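# Move the latched lever into notch 4

## Task

Put the lever into the notch labelled 4 on the little number plates so that its latch sits all the way down in that notch; squeezing the red bar next to the handle frees the latch. The lever must stay there by itself, not only while the robot holds it.

## Robot and tools

Robot: a humanoid upper body on a stand past the table's -x edge, facing about +x, with two arms. left_arm (on the +y side) ends in a left hand; right_arm (on the -y side) ends in a right hand. Each hand has five fingers: little, ring, middle, index and a thumb with two motors (bend and turn).

Scene frame (used for printed poses): the table top is z = 0, +z is up, +x runs away from the robot across the table; the table's near edge is at x = 0.18 m. Shoulders sit roughly 0.3-0.4 m above the table, about 0.10 m to each side of centre; a hand point reaches at most 0.62 m from its shoulder. Printed positions can be somewhat off, worse at full stretch.

Hand point frame (used for commanded offsets): a point 0.05 m in front of the palm, where index pad and thumb tip meet when pinching. Its +z runs along straightened fingers (fingertips about 0.06-0.07 m beyond), +y leaves the palm, +x crosses the palm toward the fingers on the right hand and toward the thumb on the left hand. A rigid bracket on the little-finger side of the wrist pokes 0.03 m past the point along +y and 0.11 m across; it can collide.

Row layout (shared by execute_actions and move): one flat list of 28 numbers, each in [-1, 1], always covering both arms: left dx, dy, dz, rx, ry, rz, then left little, ring, middle, index, thumb_bend, thumb_turn, force_limit, speed; then the same 14 for the right arm. dx..rz are an offset, not a pose: the target relative to the hand point's measured pose at the start of the action (for a call's first action, the last pose reported in this scene), expressed in the hand point's own axes. 1.0 equals 0.6 m for dx, dy, dz and 180 degrees for the rotation vector rx, ry, rz. Every row of an action is measured from that same start, not from the row before.

Hand numbers are targets, not offsets: for fingers and thumb_bend +1 is straight, -1 fully curled; thumb_turn +1 sits beside the palm, -1 in front of it facing the fingers. A pinch is roughly index -0.22, thumb_bend -0.75, thumb_turn -0.57. force_limit maps -1..+1 to about 0..10 N at the fingertip (0..15 N for the thumb motors) and only stops closing. speed maps -1..+1 to nearly zero..full (full travel in 0.6 s); close at -0.9 or slower for a soft grip. There is no 'unchanged' value: to keep a hand as is, resend its last eight numbers, or before any, its hand_measured six plus hand_force_limit and hand_speed. A motor only starts when its target changes by 0.01 or more; it then locks. With the thumb turned in front, the hand can wrap objects 0.035-0.08 m wide.

execute_actions(actions): a list of actions; each action is a table of up to 15 rows, one row per 1/30 s step, and a short table repeats its last row to fill 15 steps. An empty list just reports state and images. Each step's commanded pose is clipped to 70 mm and 16 degrees from the measured pose, so large offsets need several actions; after an action the arm continues only to its last clipped pose.

move(target, speed, blocking): target is one 28-number row as above, offsets from the last reported pose. The hands' numbers are sent at the start. Both hand points travel straight toward their targets, ending together, over 0.5 to 10 s (cut off at 10 s). speed is in m/s, 0.002 to 0.5, default 0.25 (turning up to twice that in rad/s). Moves do not avoid obstacles or the other arm; faster moves and targets set deeper past contact push harder. blocking=false returns after 0.5 s while motion continues; check it with wait(0), and use wait or stop before sending new rows or moves. The 'move:' line reports the ending (done, off_target, moving, held, fault), any limits (paced = pose clipped; held = a check blocked steps, after which the arm may jump fast) and each hand point's remaining distance.

wait(seconds): 0 to 10 s, arms hold their last commands. stop(): brakes a running move. zoom_image(camera, region): camera is cam_high (504x504), cam_left_wrist or cam_right_wrist (616x616); region [x0, y0, x1, y1] in pixels, origin top-left, at most 504 by 504. show_instructions(): shows the scene's reference pages. finished_scene(scene): ends the given scene number once the last command has been held; irreversible.

Result lines: per-arm hand point position (m) and quaternion wxyz in the scene frame; 'Hand target' is where the controller now drives that hand; 'pose unreachable' means a clearance check altered or blocked that arm's command; joint positions and torques (drive output, offset and noisy); hand_measured, hand_stopped_by (moving, target, force, stalled, fault), hand_load_n (positive when pushed open; a drop to about 0 signals a lost grip), hand_force_limit, hand_speed; MOTOR HOT and OVER-TEMPERATURE FAULT warnings.

Cautions: never let the arms strike or press hard on each other, any part included. Contact torque reaching a joint's limit (23.2 N m for most joints, 4.65 N m for wrist pitch and yaw) halts that arm for 10 s and drops the rest of the call. Holding loads heats motors; at 120 °C the arm goes limp. Avoid drops, slips, slams and heavy pushes; move the lever gently and confirm it stays in notch 4 after releasing it. An arm meant to stay put gets the offset back to its desired pose first, then zeros.

Each tool is called after "Call:" as name(argument=value, ...) on one line, values as JSON.

Reference images:

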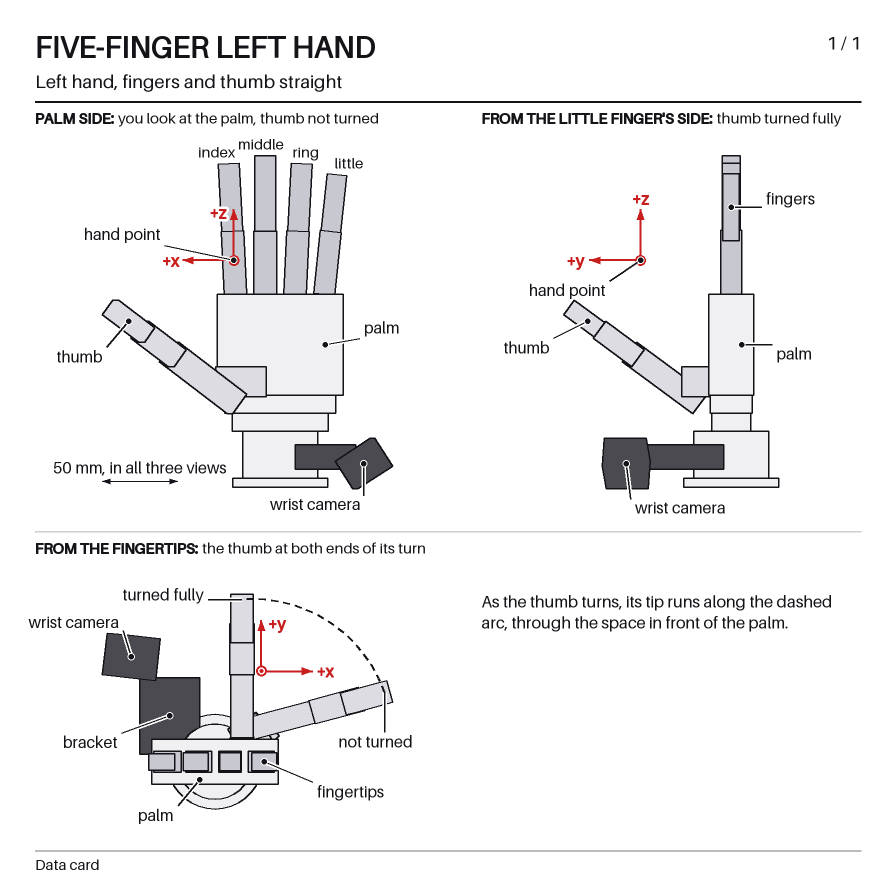

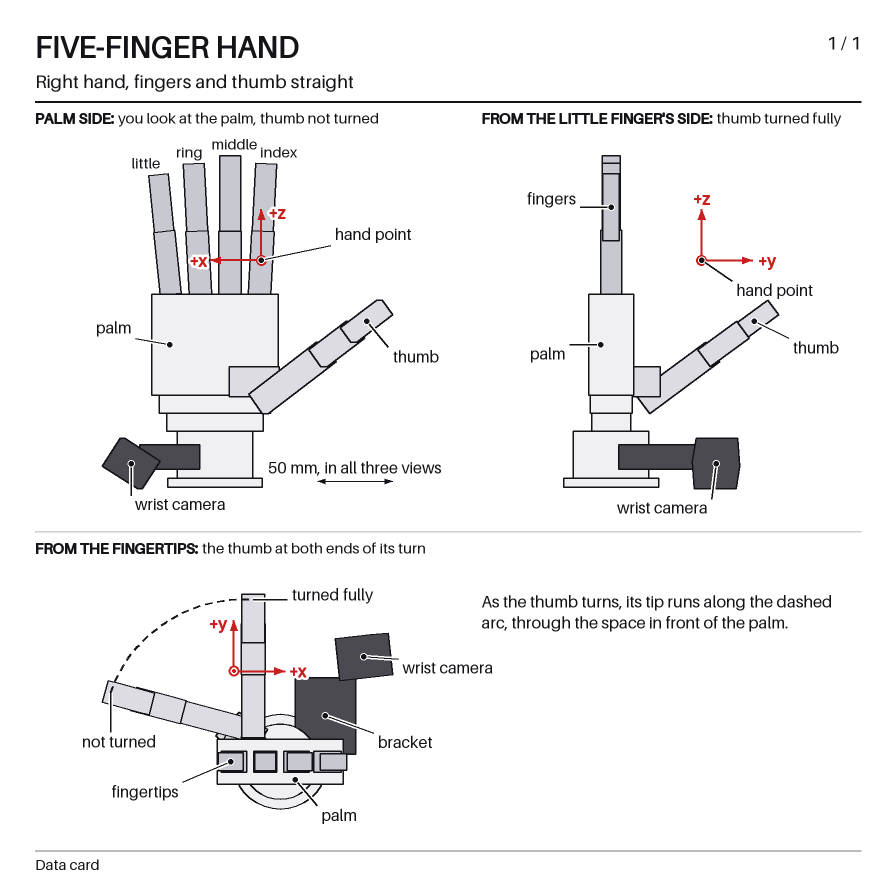

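## Session

Call:
execute_actions(actions=[])

Scene clock: 0.00 s.
left_arm: end_effector_position=(+0.1152, +0.0596, +0.5265) hand_measured=(+1.000, +1.000, +1.000, +1.000, +1.000, +1.000) hand_load_n=(+0.0, +0.0, +0.0, +0.0, +0.0, +0.0) hand_stopped_by=(target, target, target, target, target, target) hand_force_limit=0.00 hand_speed=-0.80 end_effector_quat_wxyz=(+0.166, -0.042, -0.171, +0.970) | right_arm: end_effector_position=(+0.1229, -0.1674, +0.5414) hand_measured=(+1.000, +1.000, +1.000, +1.000, +1.000, +1.000) hand_load_n=(+0.0, +0.0, +0.0, +0.0, +0.0, +0.0) hand_stopped_by=(target, target, target, target, target, target) hand_force_limit=0.00 hand_speed=-0.80 end_effector_quat_wxyz=(+0.993, -0.097, +0.054, +0.042)
Joint positions: left_arm=[-0.154  0.414  0.069 -0.676 -0.367 -1.049 -0.236] | right_arm=[-0.075 -0.557 -0.227 -0.575  0.712 -1.022  0.274]
Joint velocities: left_arm=[ 0.003  0.012  0.    -0.002  0.006  0.     0.   ] | right_arm=[ 0.009  0.002  0.009 -0.003 -0.008  0.     0.   ]
Joint torques (N m, as the arm reports them, + toward a larger angle): no reading
Hand target (left_arm): +0.115, +0.060, +0.526; +0.166, -0.042, -0.171, +0.970
Hand target (right_arm): +0.123, -0.167, +0.541; +0.993, -0.097, +0.054, +0.042

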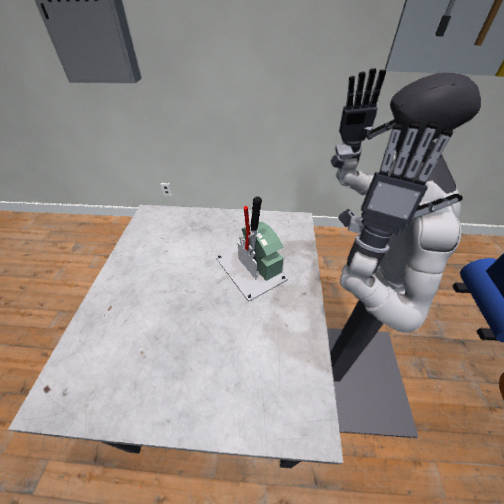

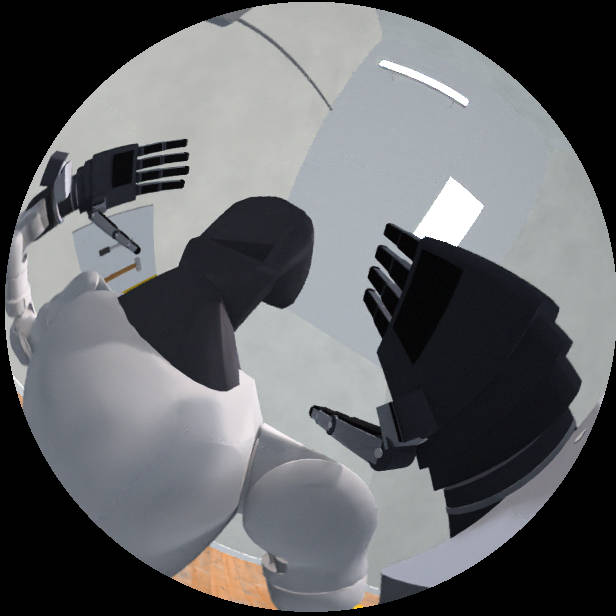

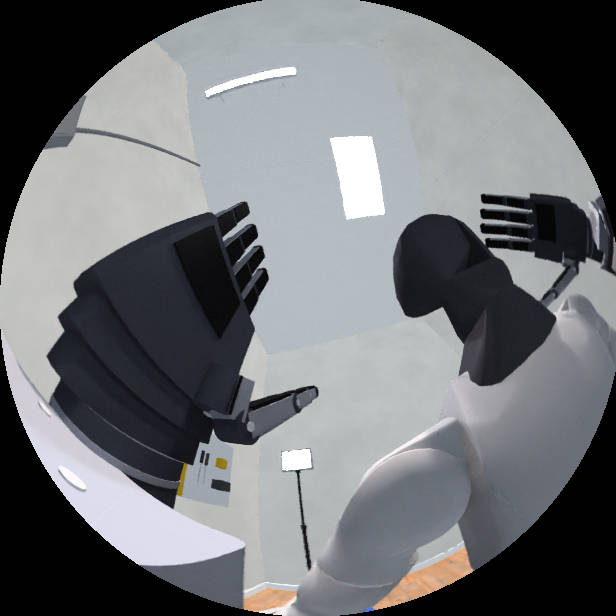

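Call:
zoom_image(camera="cam_high", region=[200,185,320,305])

Call:
move(target=[0,0,0,0,0,0,1,1,1,1,1,1,0,-0.8,0.3,-0.15,-0.35,0,0.47,0,1,1,1,1,1,-1,0,0.5])

Region (200, 185, 320, 305) of cam_high's 504x504 image, scaled by 4.200, with more detail than that image has.

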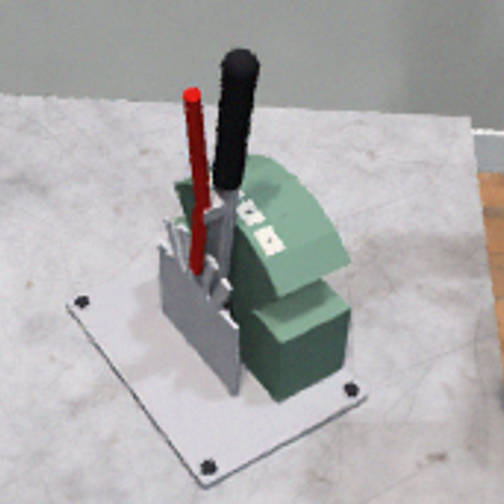

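Scene clock: 6.03 s.
left_arm: end_effector_position=(+0.1152, +0.0596, +0.5265) hand_measured=(+1.000, +1.000, +1.000, +1.000, +1.000, +1.000) hand_load_n=(+0.0, +0.0, +0.0, +0.0, +0.0, +0.0) hand_stopped_by=(target, target, target, target, target, target) hand_force_limit=0.00 hand_speed=-0.80 end_effector_quat_wxyz=(+0.166, -0.042, -0.171, +0.970) | right_arm: end_effector_position=(+0.2867, -0.2749, +0.3237) hand_measured=(+1.000, +1.000, +1.000, +1.000, +1.000, -1.000) hand_load_n=(+0.0, +0.0, +0.0, +0.0, +0.0, +0.0) hand_stopped_by=(target, target, target, target, target, target) hand_force_limit=0.00 hand_speed=0.50 end_effector_quat_wxyz=(+0.692, -0.104, +0.715, -0.012)
Joint positions: left_arm=[-0.154  0.414  0.069 -0.676 -0.367 -1.049 -0.236] | right_arm=[ 0.509 -1.076 -0.327 -0.151  0.985 -0.392  0.351]
Joint velocities: left_arm=[-0.005  0.014 -0.012  0.005  0.009  0.     0.   ] | right_arm=[ 0.009  0.    -0.003 -0.002 -0.006  0.006  0.   ]
Joint torques (N m, as the arm reports them, + toward a larger angle): left_arm=[-1.92  0.5   0.99 -0.75 -1.03  0.06  0.14] | right_arm=[-0.72 -4.47 -4.05 -1.41  0.05 -0.59 -0.26]
Hand target (left_arm): +0.115, +0.060, +0.526; +0.166, -0.042, -0.171, +0.970
Hand target (right_arm): +0.287, -0.277, +0.324; +0.692, -0.101, +0.715, -0.013
Off the commanded pose (left_arm): 0.000 m, 0 deg.
Off the commanded pose (right_arm): 0.013 m, 3 deg.
move: off_target (right_arm)

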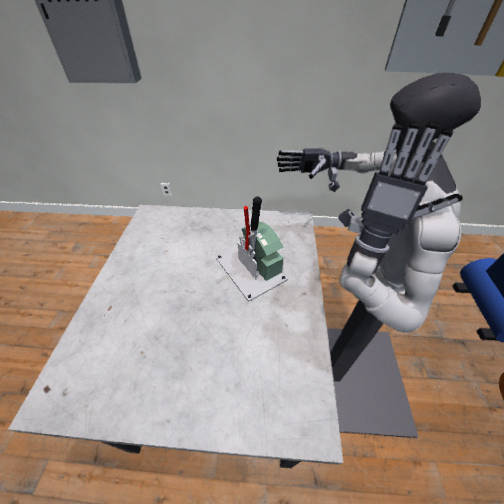

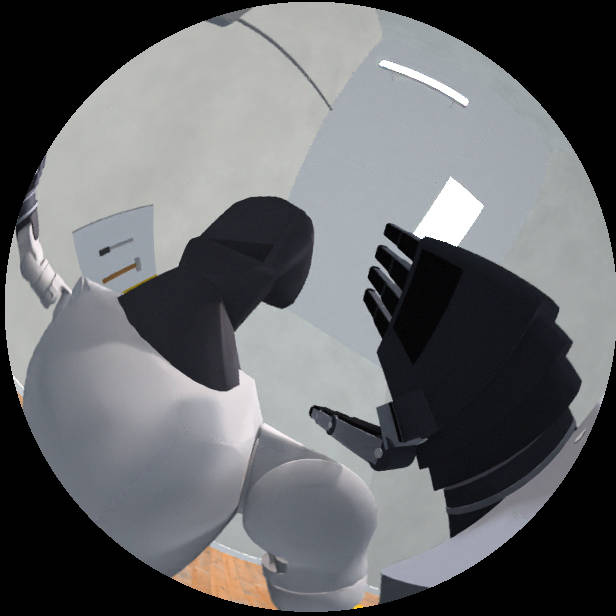

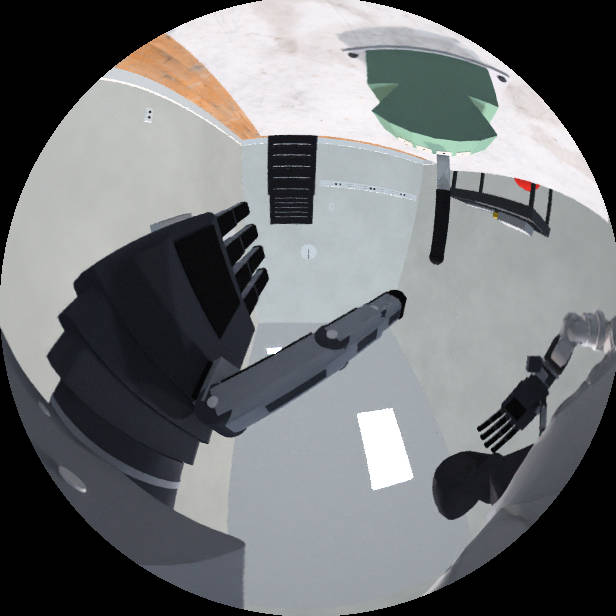

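Call:
move(target=[0,0,0,0,0,0,1,1,1,1,1,1,0,-0.8,-0.08,0.2,0.08,-0.22,0,0,1,1,1,1,1,-1,0,0.5])

Call:
move(target=[0,0,0,0,0,0,1,1,1,1,1,1,0,-0.8,0,0,0,0,0,-0.25,1,1,1,1,1,-1,0,0.5])

Scene clock: 10.90 s.
left_arm: end_effector_position=(+0.1152, +0.0596, +0.5265) hand_measured=(+1.000, +1.000, +1.000, +1.000, +1.000, +1.000) hand_load_n=(+0.0, +0.0, +0.0, +0.0, +0.0, +0.0) hand_stopped_by=(target, target, target, target, target, target) hand_force_limit=0.00 hand_speed=-0.80 end_effector_quat_wxyz=(+0.166, -0.042, -0.171, +0.970) | right_arm: end_effector_position=(+0.3195, -0.1475, +0.3506) hand_measured=(+1.000, +1.000, +1.000, +1.000, +1.000, -1.000) hand_load_n=(+0.0, +0.0, +0.0, +0.0, +0.0, +0.0) hand_stopped_by=(target, target, target, target, target, target) hand_force_limit=0.00 hand_speed=0.50 end_effector_quat_wxyz=(+0.615, -0.335, +0.676, +0.227)
Joint positions: left_arm=[-0.154  0.414  0.069 -0.676 -0.367 -1.049 -0.236] | right_arm=[-0.354 -1.257  0.161 -0.014  1.061 -0.023  0.779]
Joint velocities: left_arm=[ 0.     0.    -0.018 -0.002  0.012  0.     0.   ] | right_arm=[-0.008 -0.003  0.012  0.003  0.009  0.     0.   ]
Joint torques (N m, as the arm reports them, + toward a larger angle): left_arm=[-1.96  0.42  0.98 -0.82 -1.17  0.08  0.14] | right_arm=[-3.16 -5.41 -3.75 -0.96 -0.19 -0.4   0.06]
Hand target (left_arm): +0.115, +0.060, +0.526; +0.166, -0.042, -0.171, +0.970
Hand target (right_arm): +0.319, -0.147, +0.350; +0.614, -0.337, +0.677, +0.227
Off the commanded pose (left_arm): 0.000 m, 0 deg.
Off the commanded pose (right_arm): 0.004 m, 1 deg.
move: off_target (right_arm)

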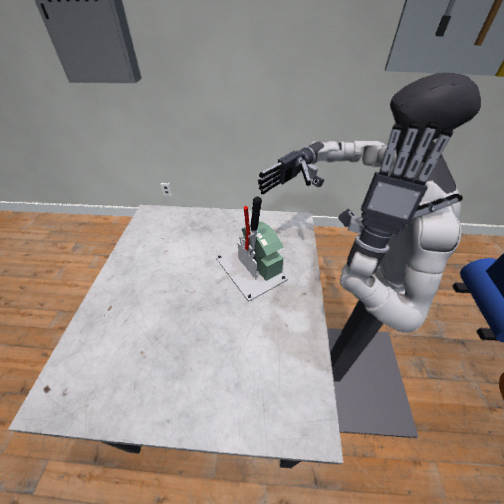

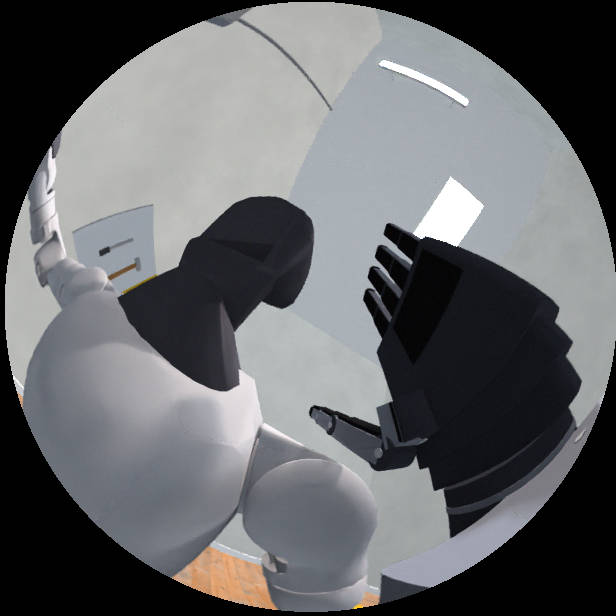

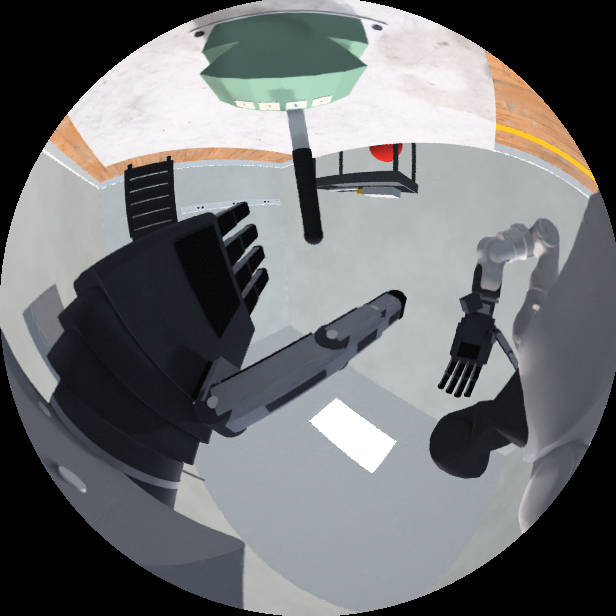

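Scene clock: 12.87 s.
left_arm: end_effector_position=(+0.1152, +0.0596, +0.5265) hand_measured=(+1.000, +1.000, +1.000, +1.000, +1.000, +1.000) hand_load_n=(+0.0, +0.0, +0.0, +0.0, +0.0, +0.0) hand_stopped_by=(target, target, target, target, target, target) hand_force_limit=0.00 hand_speed=-0.80 end_effector_quat_wxyz=(+0.166, -0.042, -0.171, +0.970) | right_arm: end_effector_position=(+0.3216, -0.1503, +0.3484) hand_measured=(+1.000, +1.000, +1.000, +1.000, +1.000, -1.000) hand_load_n=(+0.0, +0.0, +0.0, +0.0, +0.0, +0.0) hand_stopped_by=(target, target, target, target, target, target) hand_force_limit=0.00 hand_speed=0.50 end_effector_quat_wxyz=(+0.652, -0.566, +0.504, -0.029)
Joint positions: left_arm=[-0.154  0.414  0.069 -0.676 -0.367 -1.049 -0.236] | right_arm=[-0.466 -1.293  0.12   0.041  0.538 -0.458  0.726]
Joint velocities: left_arm=[-0.003 -0.009  0.008  0.     0.     0.     0.   ] | right_arm=[-0.002 -0.009 -0.02  -0.003 -0.008  0.     0.   ]
Joint torques (N m, as the arm reports them, + toward a larger angle): left_arm=[-1.98  0.5   0.91 -0.79 -1.15  0.07  0.16] | right_arm=[-3.26 -5.71 -4.06 -1.06 -0.3  -0.31 -0.84]
Hand target (left_arm): +0.115, +0.060, +0.526; +0.166, -0.042, -0.171, +0.970
Hand target (right_arm): +0.322, -0.151, +0.349; +0.652, -0.567, +0.502, -0.032
Off the commanded pose (left_arm): 0.000 m, 0 deg.
Off the commanded pose (right_arm): 0.004 m, 1 deg.
move: off_target (right_arm)

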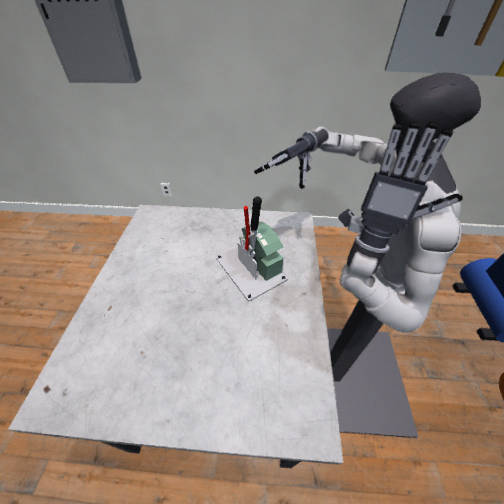

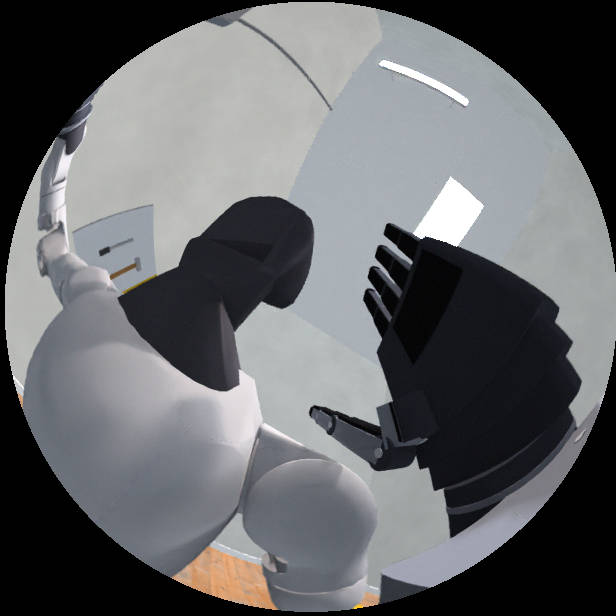

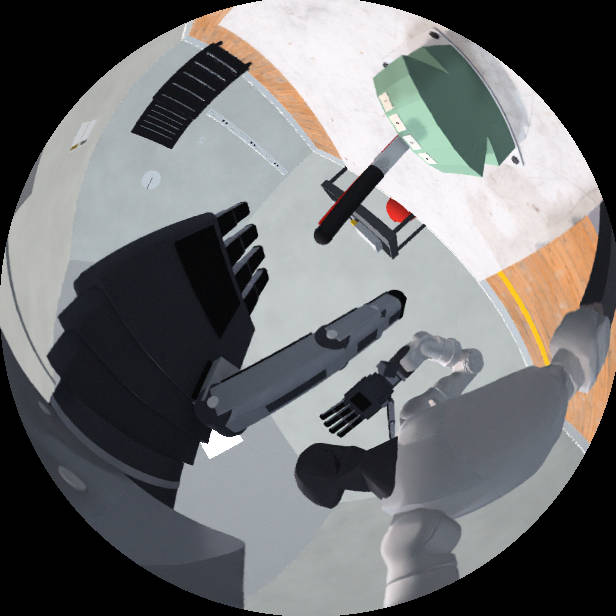

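Call:
zoom_image(camera="cam_right_wrist", region=[360,80,460,180])

Call:
zoom_image(camera="cam_high", region=[235,220,285,270])

Call:
move(target=[0,0,0,0,0,0,1,1,1,1,1,1,0,-0.8,0.1,0.08,0,0,-0.03,0.3,1,1,1,1,1,-1,0,0.5])

Region (360, 80, 460, 180) of cam_right_wrist's 616x616 image, scaled by 5.040, with more detail than that image has.

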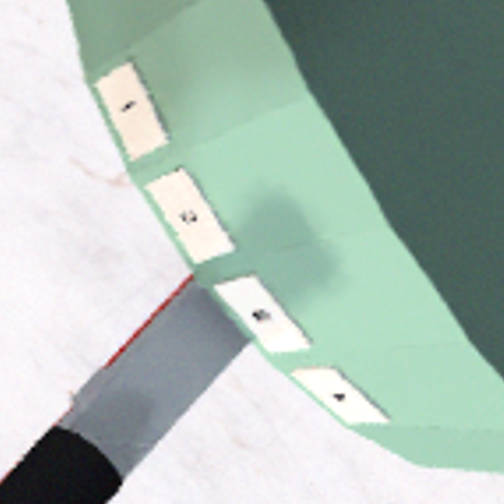

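Region (235, 220, 285, 270) of cam_high's 504x504 image, scaled by 10.080, with more detail than that image has.

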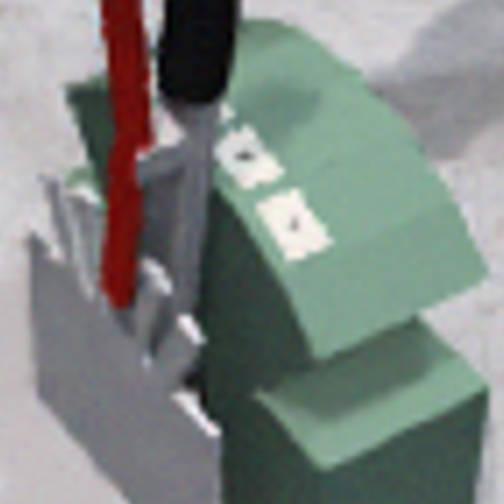

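Scene clock: 18.77 s.
left_arm: end_effector_position=(+0.1152, +0.0596, +0.5265) hand_measured=(+1.000, +1.000, +1.000, +1.000, +1.000, +1.000) hand_load_n=(+0.0, +0.0, +0.0, +0.0, +0.0, +0.0) hand_stopped_by=(target, target, target, target, target, target) hand_force_limit=0.00 hand_speed=-0.80 end_effector_quat_wxyz=(+0.166, -0.042, -0.171, +0.970) | right_arm: end_effector_position=(+0.3240, -0.1620, +0.2774) hand_measured=(+1.000, +1.000, +1.000, +1.000, +1.000, -1.000) hand_load_n=(+0.0, +0.0, +0.0, +0.0, +0.0, +0.0) hand_stopped_by=(target, target, target, target, target, target) hand_force_limit=0.00 hand_speed=0.50 end_effector_quat_wxyz=(+0.615, -0.283, +0.669, +0.308)
Joint positions: left_arm=[-0.154  0.414  0.069 -0.676 -0.367 -1.049 -0.236] | right_arm=[-0.48  -0.874  0.27   0.549  0.927 -0.245  1.117]
Joint velocities: left_arm=[-0.018 -0.014 -0.012  0.005  0.009  0.     0.   ] | right_arm=[-0.017  0.012  0.015  0.002  0.     0.     0.004]
Joint torques (N m, as the arm reports them, + toward a larger angle): left_arm=[-1.9   0.43  0.95 -0.8  -1.16  0.07  0.13] | right_arm=[-3.   -5.07 -2.88 -1.79  0.35 -0.27  0.18]
Hand target (left_arm): +0.115, +0.060, +0.526; +0.166, -0.042, -0.171, +0.970
Hand target (right_arm): +0.325, -0.162, +0.279; +0.616, -0.280, +0.667, +0.310
Off the commanded pose (left_arm): 0.000 m, 0 deg.
Off the commanded pose (right_arm): 0.008 m, 2 deg.
move: off_target (right_arm)

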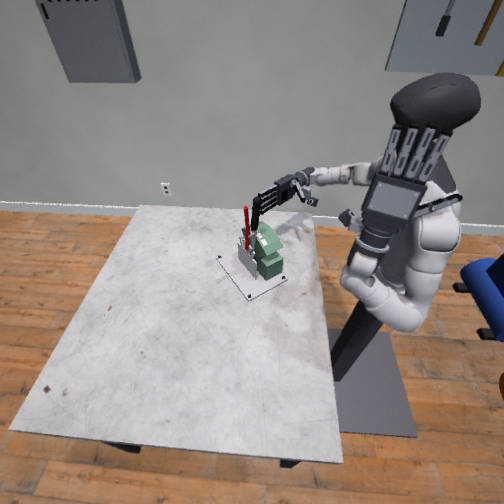

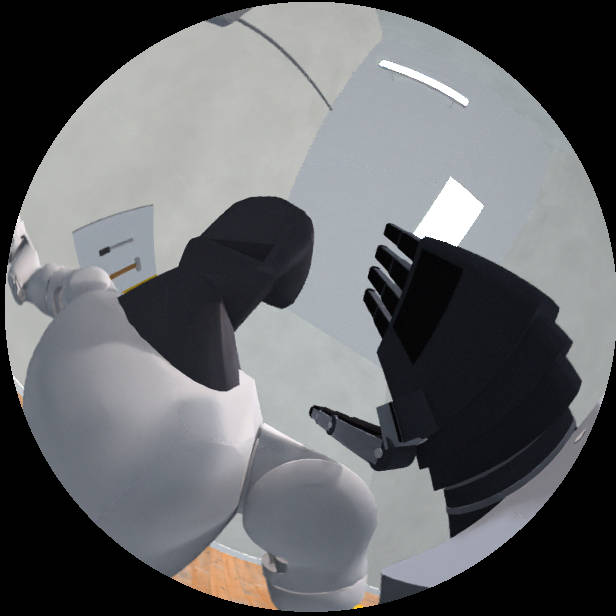

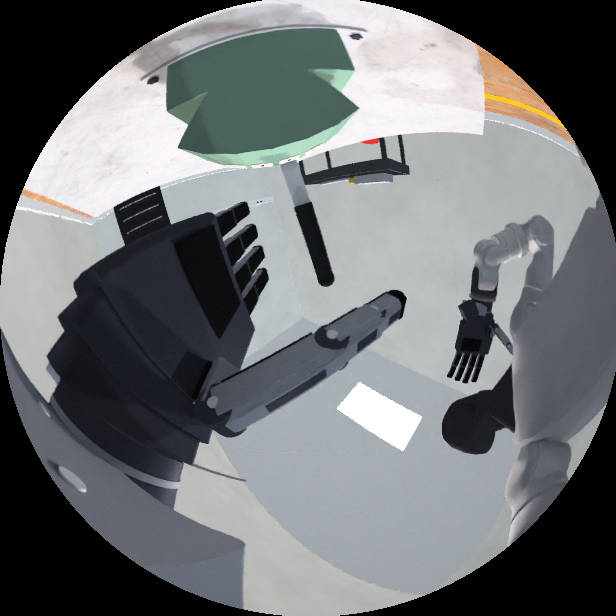

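Call:
move(target=[0,0,0,0,0,0,1,1,1,1,1,1,0,-0.8,-0.03,0.02,0.12,0,-0.02,-0.05,1,1,1,1,1,-1,0,0.5], speed=0.12)

Call:
zoom_image(camera="cam_right_wrist", region=[170,60,370,200])

Scene clock: 23.33 s.
left_arm: end_effector_position=(+0.1152, +0.0596, +0.5265) hand_measured=(+1.000, +1.000, +1.000, +1.000, +1.000, +1.000) hand_load_n=(+0.0, +0.0, +0.0, +0.0, +0.0, +0.0) hand_stopped_by=(target, target, target, target, target, target) hand_force_limit=0.00 hand_speed=-0.80 end_effector_quat_wxyz=(+0.166, -0.042, -0.171, +0.970) | right_arm: end_effector_position=(+0.3652, -0.1014, +0.2955) hand_measured=(+1.000, +1.000, +1.000, +1.000, +1.000, -1.000) hand_load_n=(+0.0, +0.0, +0.0, +0.0, +0.0, +0.0) hand_stopped_by=(target, target, target, target, target, target) hand_force_limit=0.00 hand_speed=0.50 end_effector_quat_wxyz=(+0.660, -0.326, +0.623, +0.265)
Joint positions: left_arm=[-0.154  0.414  0.069 -0.676 -0.367 -1.049 -0.236] | right_arm=[-0.661 -0.733  0.364  0.508  0.763 -0.299  0.892]
Joint velocities: left_arm=[-0.008 -0.002 -0.002 -0.014 -0.003  0.     0.   ] | right_arm=[-0.003  0.006 -0.006 -0.006 -0.009  0.     0.   ]
Joint torques (N m, as the arm reports them, + toward a larger angle): left_arm=[-2.06  0.47  0.81 -0.77 -1.13  0.09  0.15] | right_arm=[-4.01 -3.76 -2.25 -2.1  -0.14 -0.51 -0.23]
Hand target (left_arm): +0.115, +0.060, +0.526; +0.166, -0.042, -0.171, +0.970
Hand target (right_arm): +0.365, -0.101, +0.293; +0.659, -0.327, +0.624, +0.263
Off the commanded pose (left_arm): 0.000 m, 0 deg.
Off the commanded pose (right_arm): 0.004 m, 1 deg.
move: off_target (right_arm)

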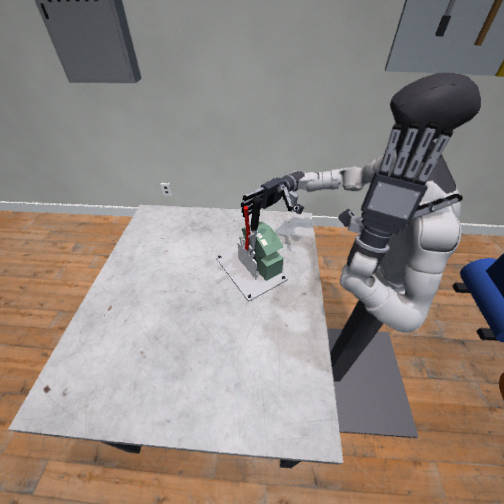

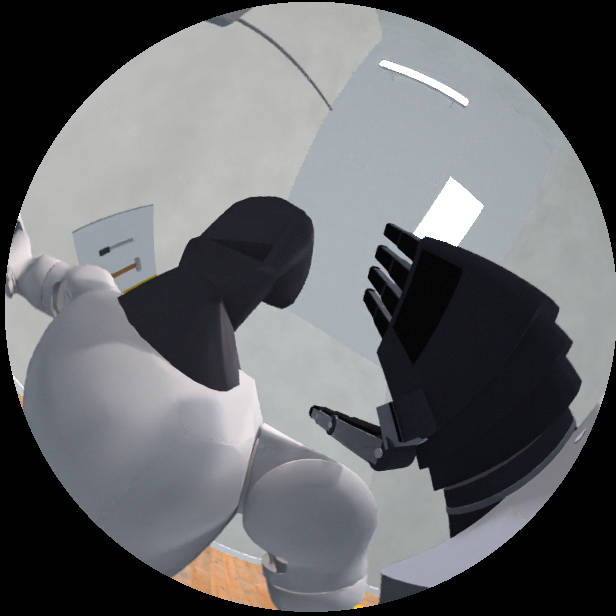

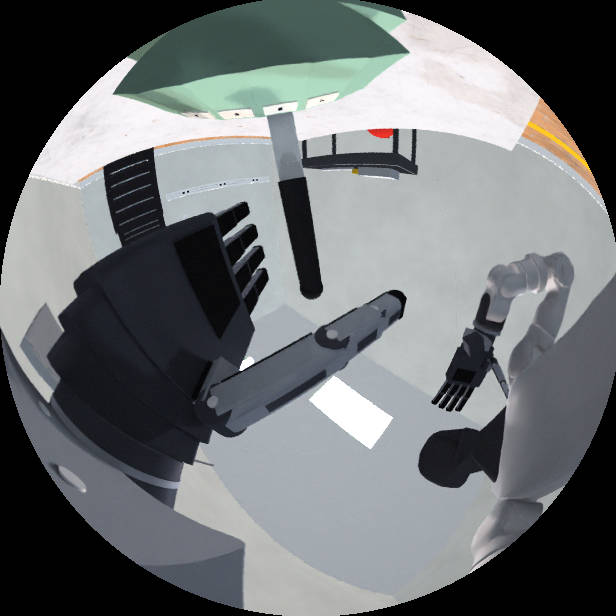

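Region (170, 60, 370, 200) of cam_right_wrist's 616x616 image, scaled by 2.520, with more detail than that image has; it fills the top 353 rows of this view, and the rest is white.

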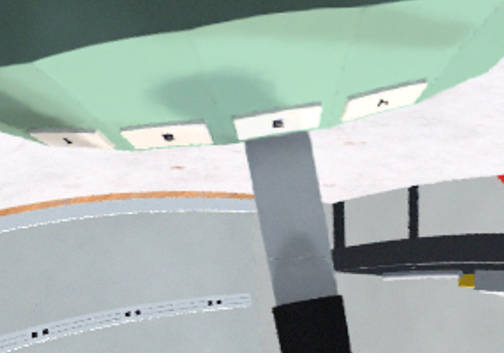

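Call:
move(target=[0,0,0,0,0,0,1,1,1,1,1,1,0,-0.8,0.015,0.03,0.1,0,0,0,1,1,1,1,1,-1,0,0.5], speed=0.08)

Call:
zoom_image(camera="cam_right_wrist", region=[80,20,360,160])

Call:
zoom_image(camera="cam_high", region=[200,170,320,290])

Scene clock: 29.67 s.
left_arm: end_effector_position=(+0.1152, +0.0596, +0.5265) hand_measured=(+1.000, +1.000, +1.000, +1.000, +1.000, +1.000) hand_load_n=(+0.0, +0.0, +0.0, +0.0, +0.0, +0.0) hand_stopped_by=(target, target, target, target, target, target) hand_force_limit=0.00 hand_speed=-0.80 end_effector_quat_wxyz=(+0.166, -0.042, -0.171, +0.970) | right_arm: end_effector_position=(+0.3927, -0.0454, +0.2887) hand_measured=(+1.000, +1.000, +1.000, +1.000, +1.000, -1.000) hand_load_n=(+0.0, +0.0, +0.0, +0.0, +0.0, +0.0) hand_stopped_by=(target, target, target, target, target, target) hand_force_limit=0.00 hand_speed=0.50 end_effector_quat_wxyz=(+0.662, -0.325, +0.621, +0.266)
Joint positions: left_arm=[-0.154  0.414  0.069 -0.676 -0.367 -1.049 -0.236] | right_arm=[-0.794 -0.553  0.461  0.601  0.653 -0.299  0.749]
Joint velocities: left_arm=[ 0.002  0.002  0.    -0.002  0.     0.     0.   ] | right_arm=[ 0.     0.006 -0.002  0.002  0.006 -0.003  0.   ]
Joint torques (N m, as the arm reports them, + toward a larger angle): left_arm=[-1.92  0.46  0.88 -0.68 -1.07  0.08  0.14] | right_arm=[-4.69 -2.58 -1.87 -2.64 -0.22 -0.57 -0.21]
Hand target (left_arm): +0.115, +0.060, +0.526; +0.166, -0.042, -0.171, +0.970
Hand target (right_arm): +0.393, -0.045, +0.288; +0.662, -0.327, +0.621, +0.263
Off the commanded pose (left_arm): 0.000 m, 0 deg.
Off the commanded pose (right_arm): 0.004 m, 0 deg.
move: off_target (right_arm)

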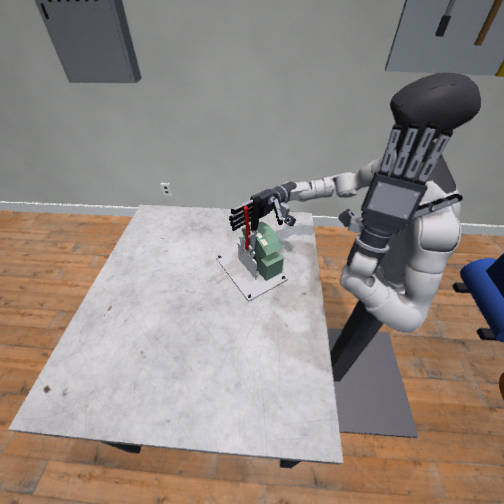

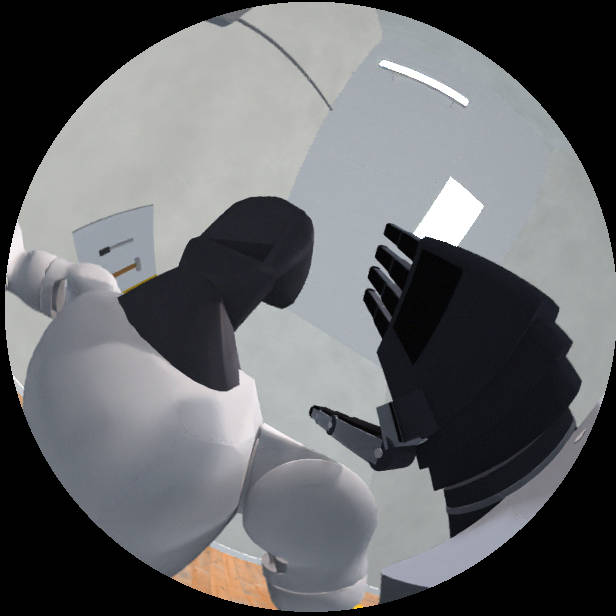

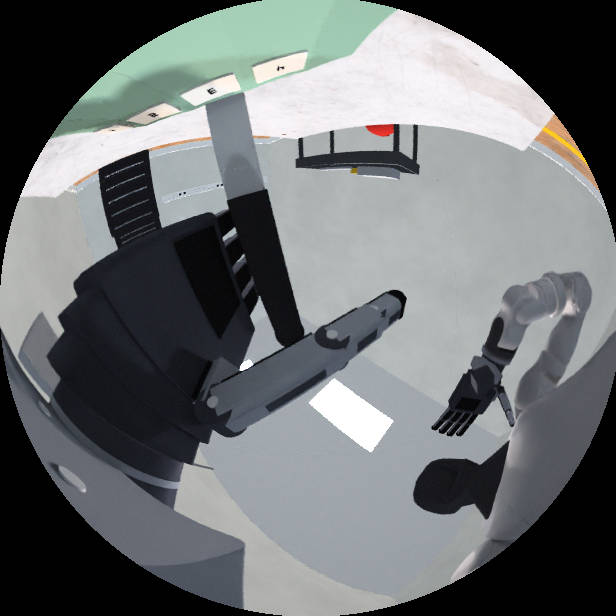

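Region (80, 20, 360, 160) of cam_right_wrist's 616x616 image, scaled by 1.800, with more detail than that image has.

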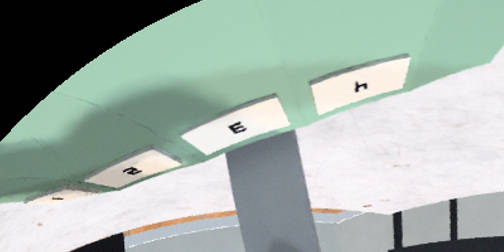

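Region (200, 170, 320, 290) of cam_high's 504x504 image, scaled by 4.200, with more detail than that image has.

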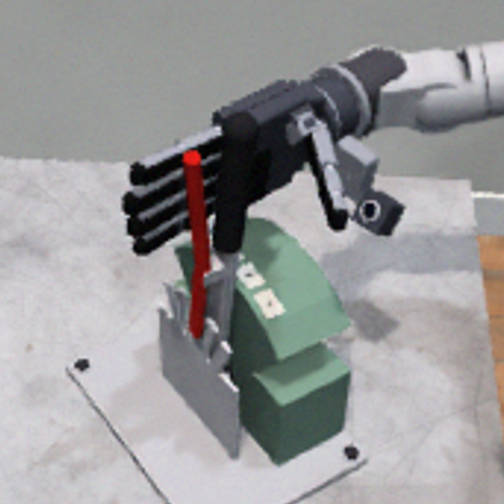

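Call:
move(target=[0,0,0,0,0,0,1,1,1,1,1,1,0,-0.8,0.01,0.02,0.04,0,0,0,1,1,1,1,1,-1,0,0.5], speed=0.06)

Call:
move(target=[0,0,0,0,0,0,1,1,1,1,1,1,0,-0.8,0,0,0,0,0,0,-1,-1,-1,-1,-0.6,-1,0.6,-0.4])

Call:
zoom_image(camera="cam_high", region=[200,170,320,290])

Scene clock: 33.23 s.
left_arm: end_effector_position=(+0.1152, +0.0596, +0.5265) hand_measured=(+1.000, +1.000, +1.000, +1.000, +1.000, +1.000) hand_load_n=(+0.0, +0.0, +0.0, +0.0, +0.0, +0.0) hand_stopped_by=(target, target, target, target, target, target) hand_force_limit=0.00 hand_speed=-0.80 end_effector_quat_wxyz=(+0.166, -0.042, -0.171, +0.970) | right_arm: end_effector_position=(+0.4059, -0.0284, +0.2861) hand_measured=(+1.000, +1.000, +1.000, +1.000, +1.000, -1.000) hand_load_n=(+0.0, +0.0, +0.0, +0.0, +0.0, +0.0) hand_stopped_by=(target, target, target, target, target, target) hand_force_limit=0.00 hand_speed=0.50 end_effector_quat_wxyz=(+0.669, -0.317, +0.622, +0.255)
Joint positions: left_arm=[-0.154  0.414  0.069 -0.676 -0.367 -1.049 -0.236] | right_arm=[-0.841 -0.482  0.489  0.668  0.615 -0.323  0.682]
Joint velocities: left_arm=[ 0.005  0.002 -0.014 -0.005  0.     0.     0.   ] | right_arm=[-0.015  0.005  0.006  0.     0.014 -0.008  0.   ]
Joint torques (N m, as the arm reports them, + toward a larger angle): left_arm=[-2.01  0.52  0.82 -0.73 -1.03  0.08  0.16] | right_arm=[-4.45 -0.29 -0.68 -3.11 -0.38 -0.49  0.38]
Hand target (left_arm): +0.115, +0.060, +0.526; +0.166, -0.042, -0.171, +0.970
Hand target (right_arm): +0.400, -0.020, +0.283; +0.663, -0.325, +0.620, +0.266
Off the commanded pose (left_arm): 0.000 m, 0 deg.
Off the commanded pose (right_arm): 0.011 m, 2 deg.
move: off_target (right_arm)

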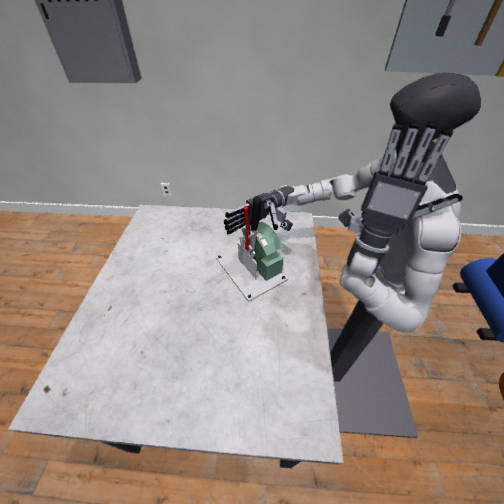

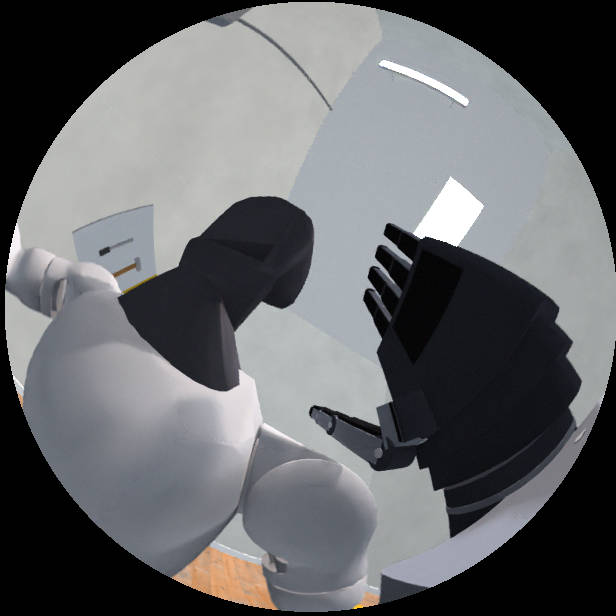

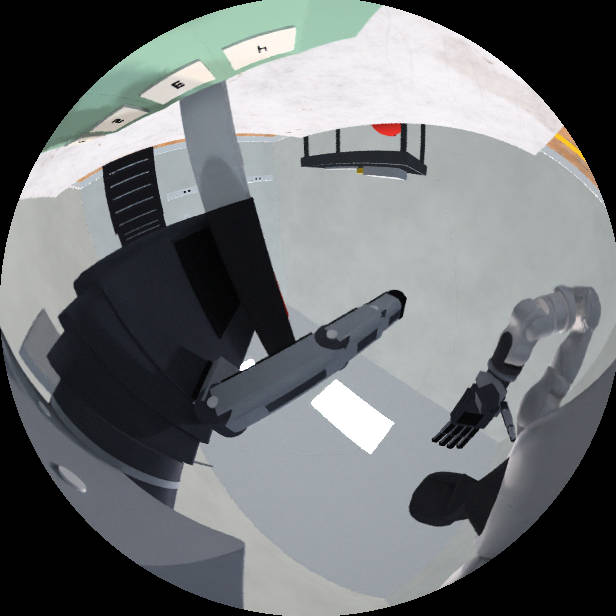

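Scene clock: 35.53 s.
left_arm: end_effector_position=(+0.1152, +0.0596, +0.5265) hand_measured=(+1.000, +1.000, +1.000, +1.000, +1.000, +1.000) hand_load_n=(+0.0, +0.0, +0.0, +0.0, +0.0, +0.0) hand_stopped_by=(target, target, target, target, target, target) hand_force_limit=0.00 hand_speed=-0.80 end_effector_quat_wxyz=(+0.166, -0.042, -0.171, +0.970) | right_arm: end_effector_position=(+0.4166, -0.0181, +0.2927) hand_measured=(-1.000, -1.000, -0.592, -0.926, -0.028, -1.000) hand_load_n=(+0.0, +0.0, +9.5, +6.5, +13.0, +1.5) hand_stopped_by=(target, target, force, force, force, target) hand_force_limit=0.60 hand_speed=-0.40 end_effector_quat_wxyz=(+0.671, -0.306, +0.626, +0.254)
Joint positions: left_arm=[-0.154  0.414  0.069 -0.676 -0.367 -1.049 -0.236] | right_arm=[-0.879 -0.448  0.498  0.677  0.611 -0.289  0.636]
Joint velocities: left_arm=[ 0.008 -0.021  0.     0.002 -0.006  0.     0.   ] | right_arm=[-0.011  0.011  0.     0.    -0.015  0.     0.   ]
Joint torques (N m, as the arm reports them, + toward a larger angle): left_arm=[-1.91  0.52  0.96 -0.76 -1.17  0.06  0.13] | right_arm=[-2.97 -5.53 -2.54 -3.44  0.38 -1.81  2.03]
Hand target (left_arm): +0.115, +0.060, +0.526; +0.166, -0.042, -0.171, +0.970
Hand target (right_arm): +0.406, -0.028, +0.286; +0.668, -0.317, +0.623, +0.255
Off the commanded pose (left_arm): 0.000 m, 0 deg.
Off the commanded pose (right_arm): 0.016 m, 1 deg.
move: off_target (right_arm)

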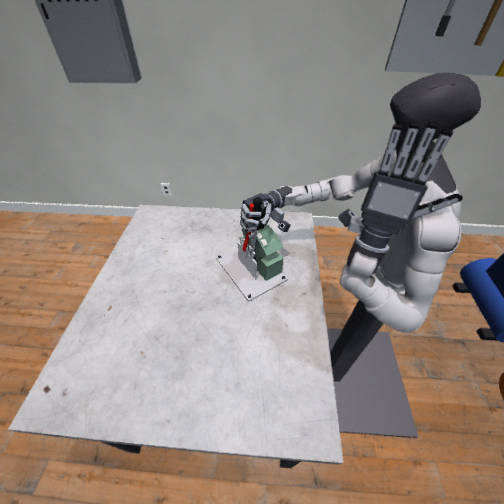

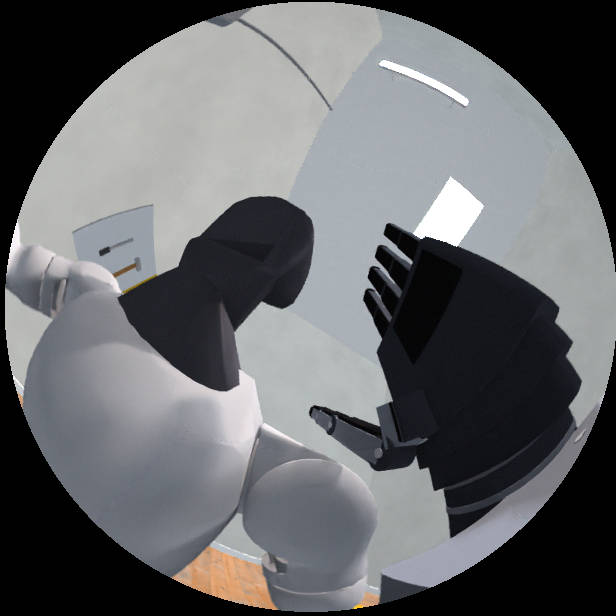

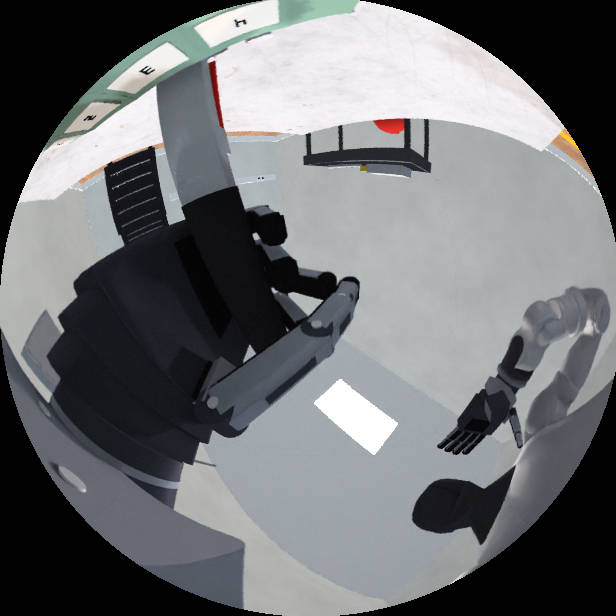

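Region (200, 170, 320, 290) of cam_high's 504x504 image, scaled by 4.200, with more detail than that image has.

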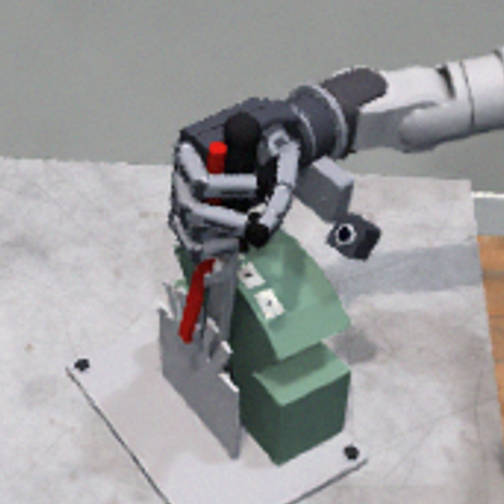

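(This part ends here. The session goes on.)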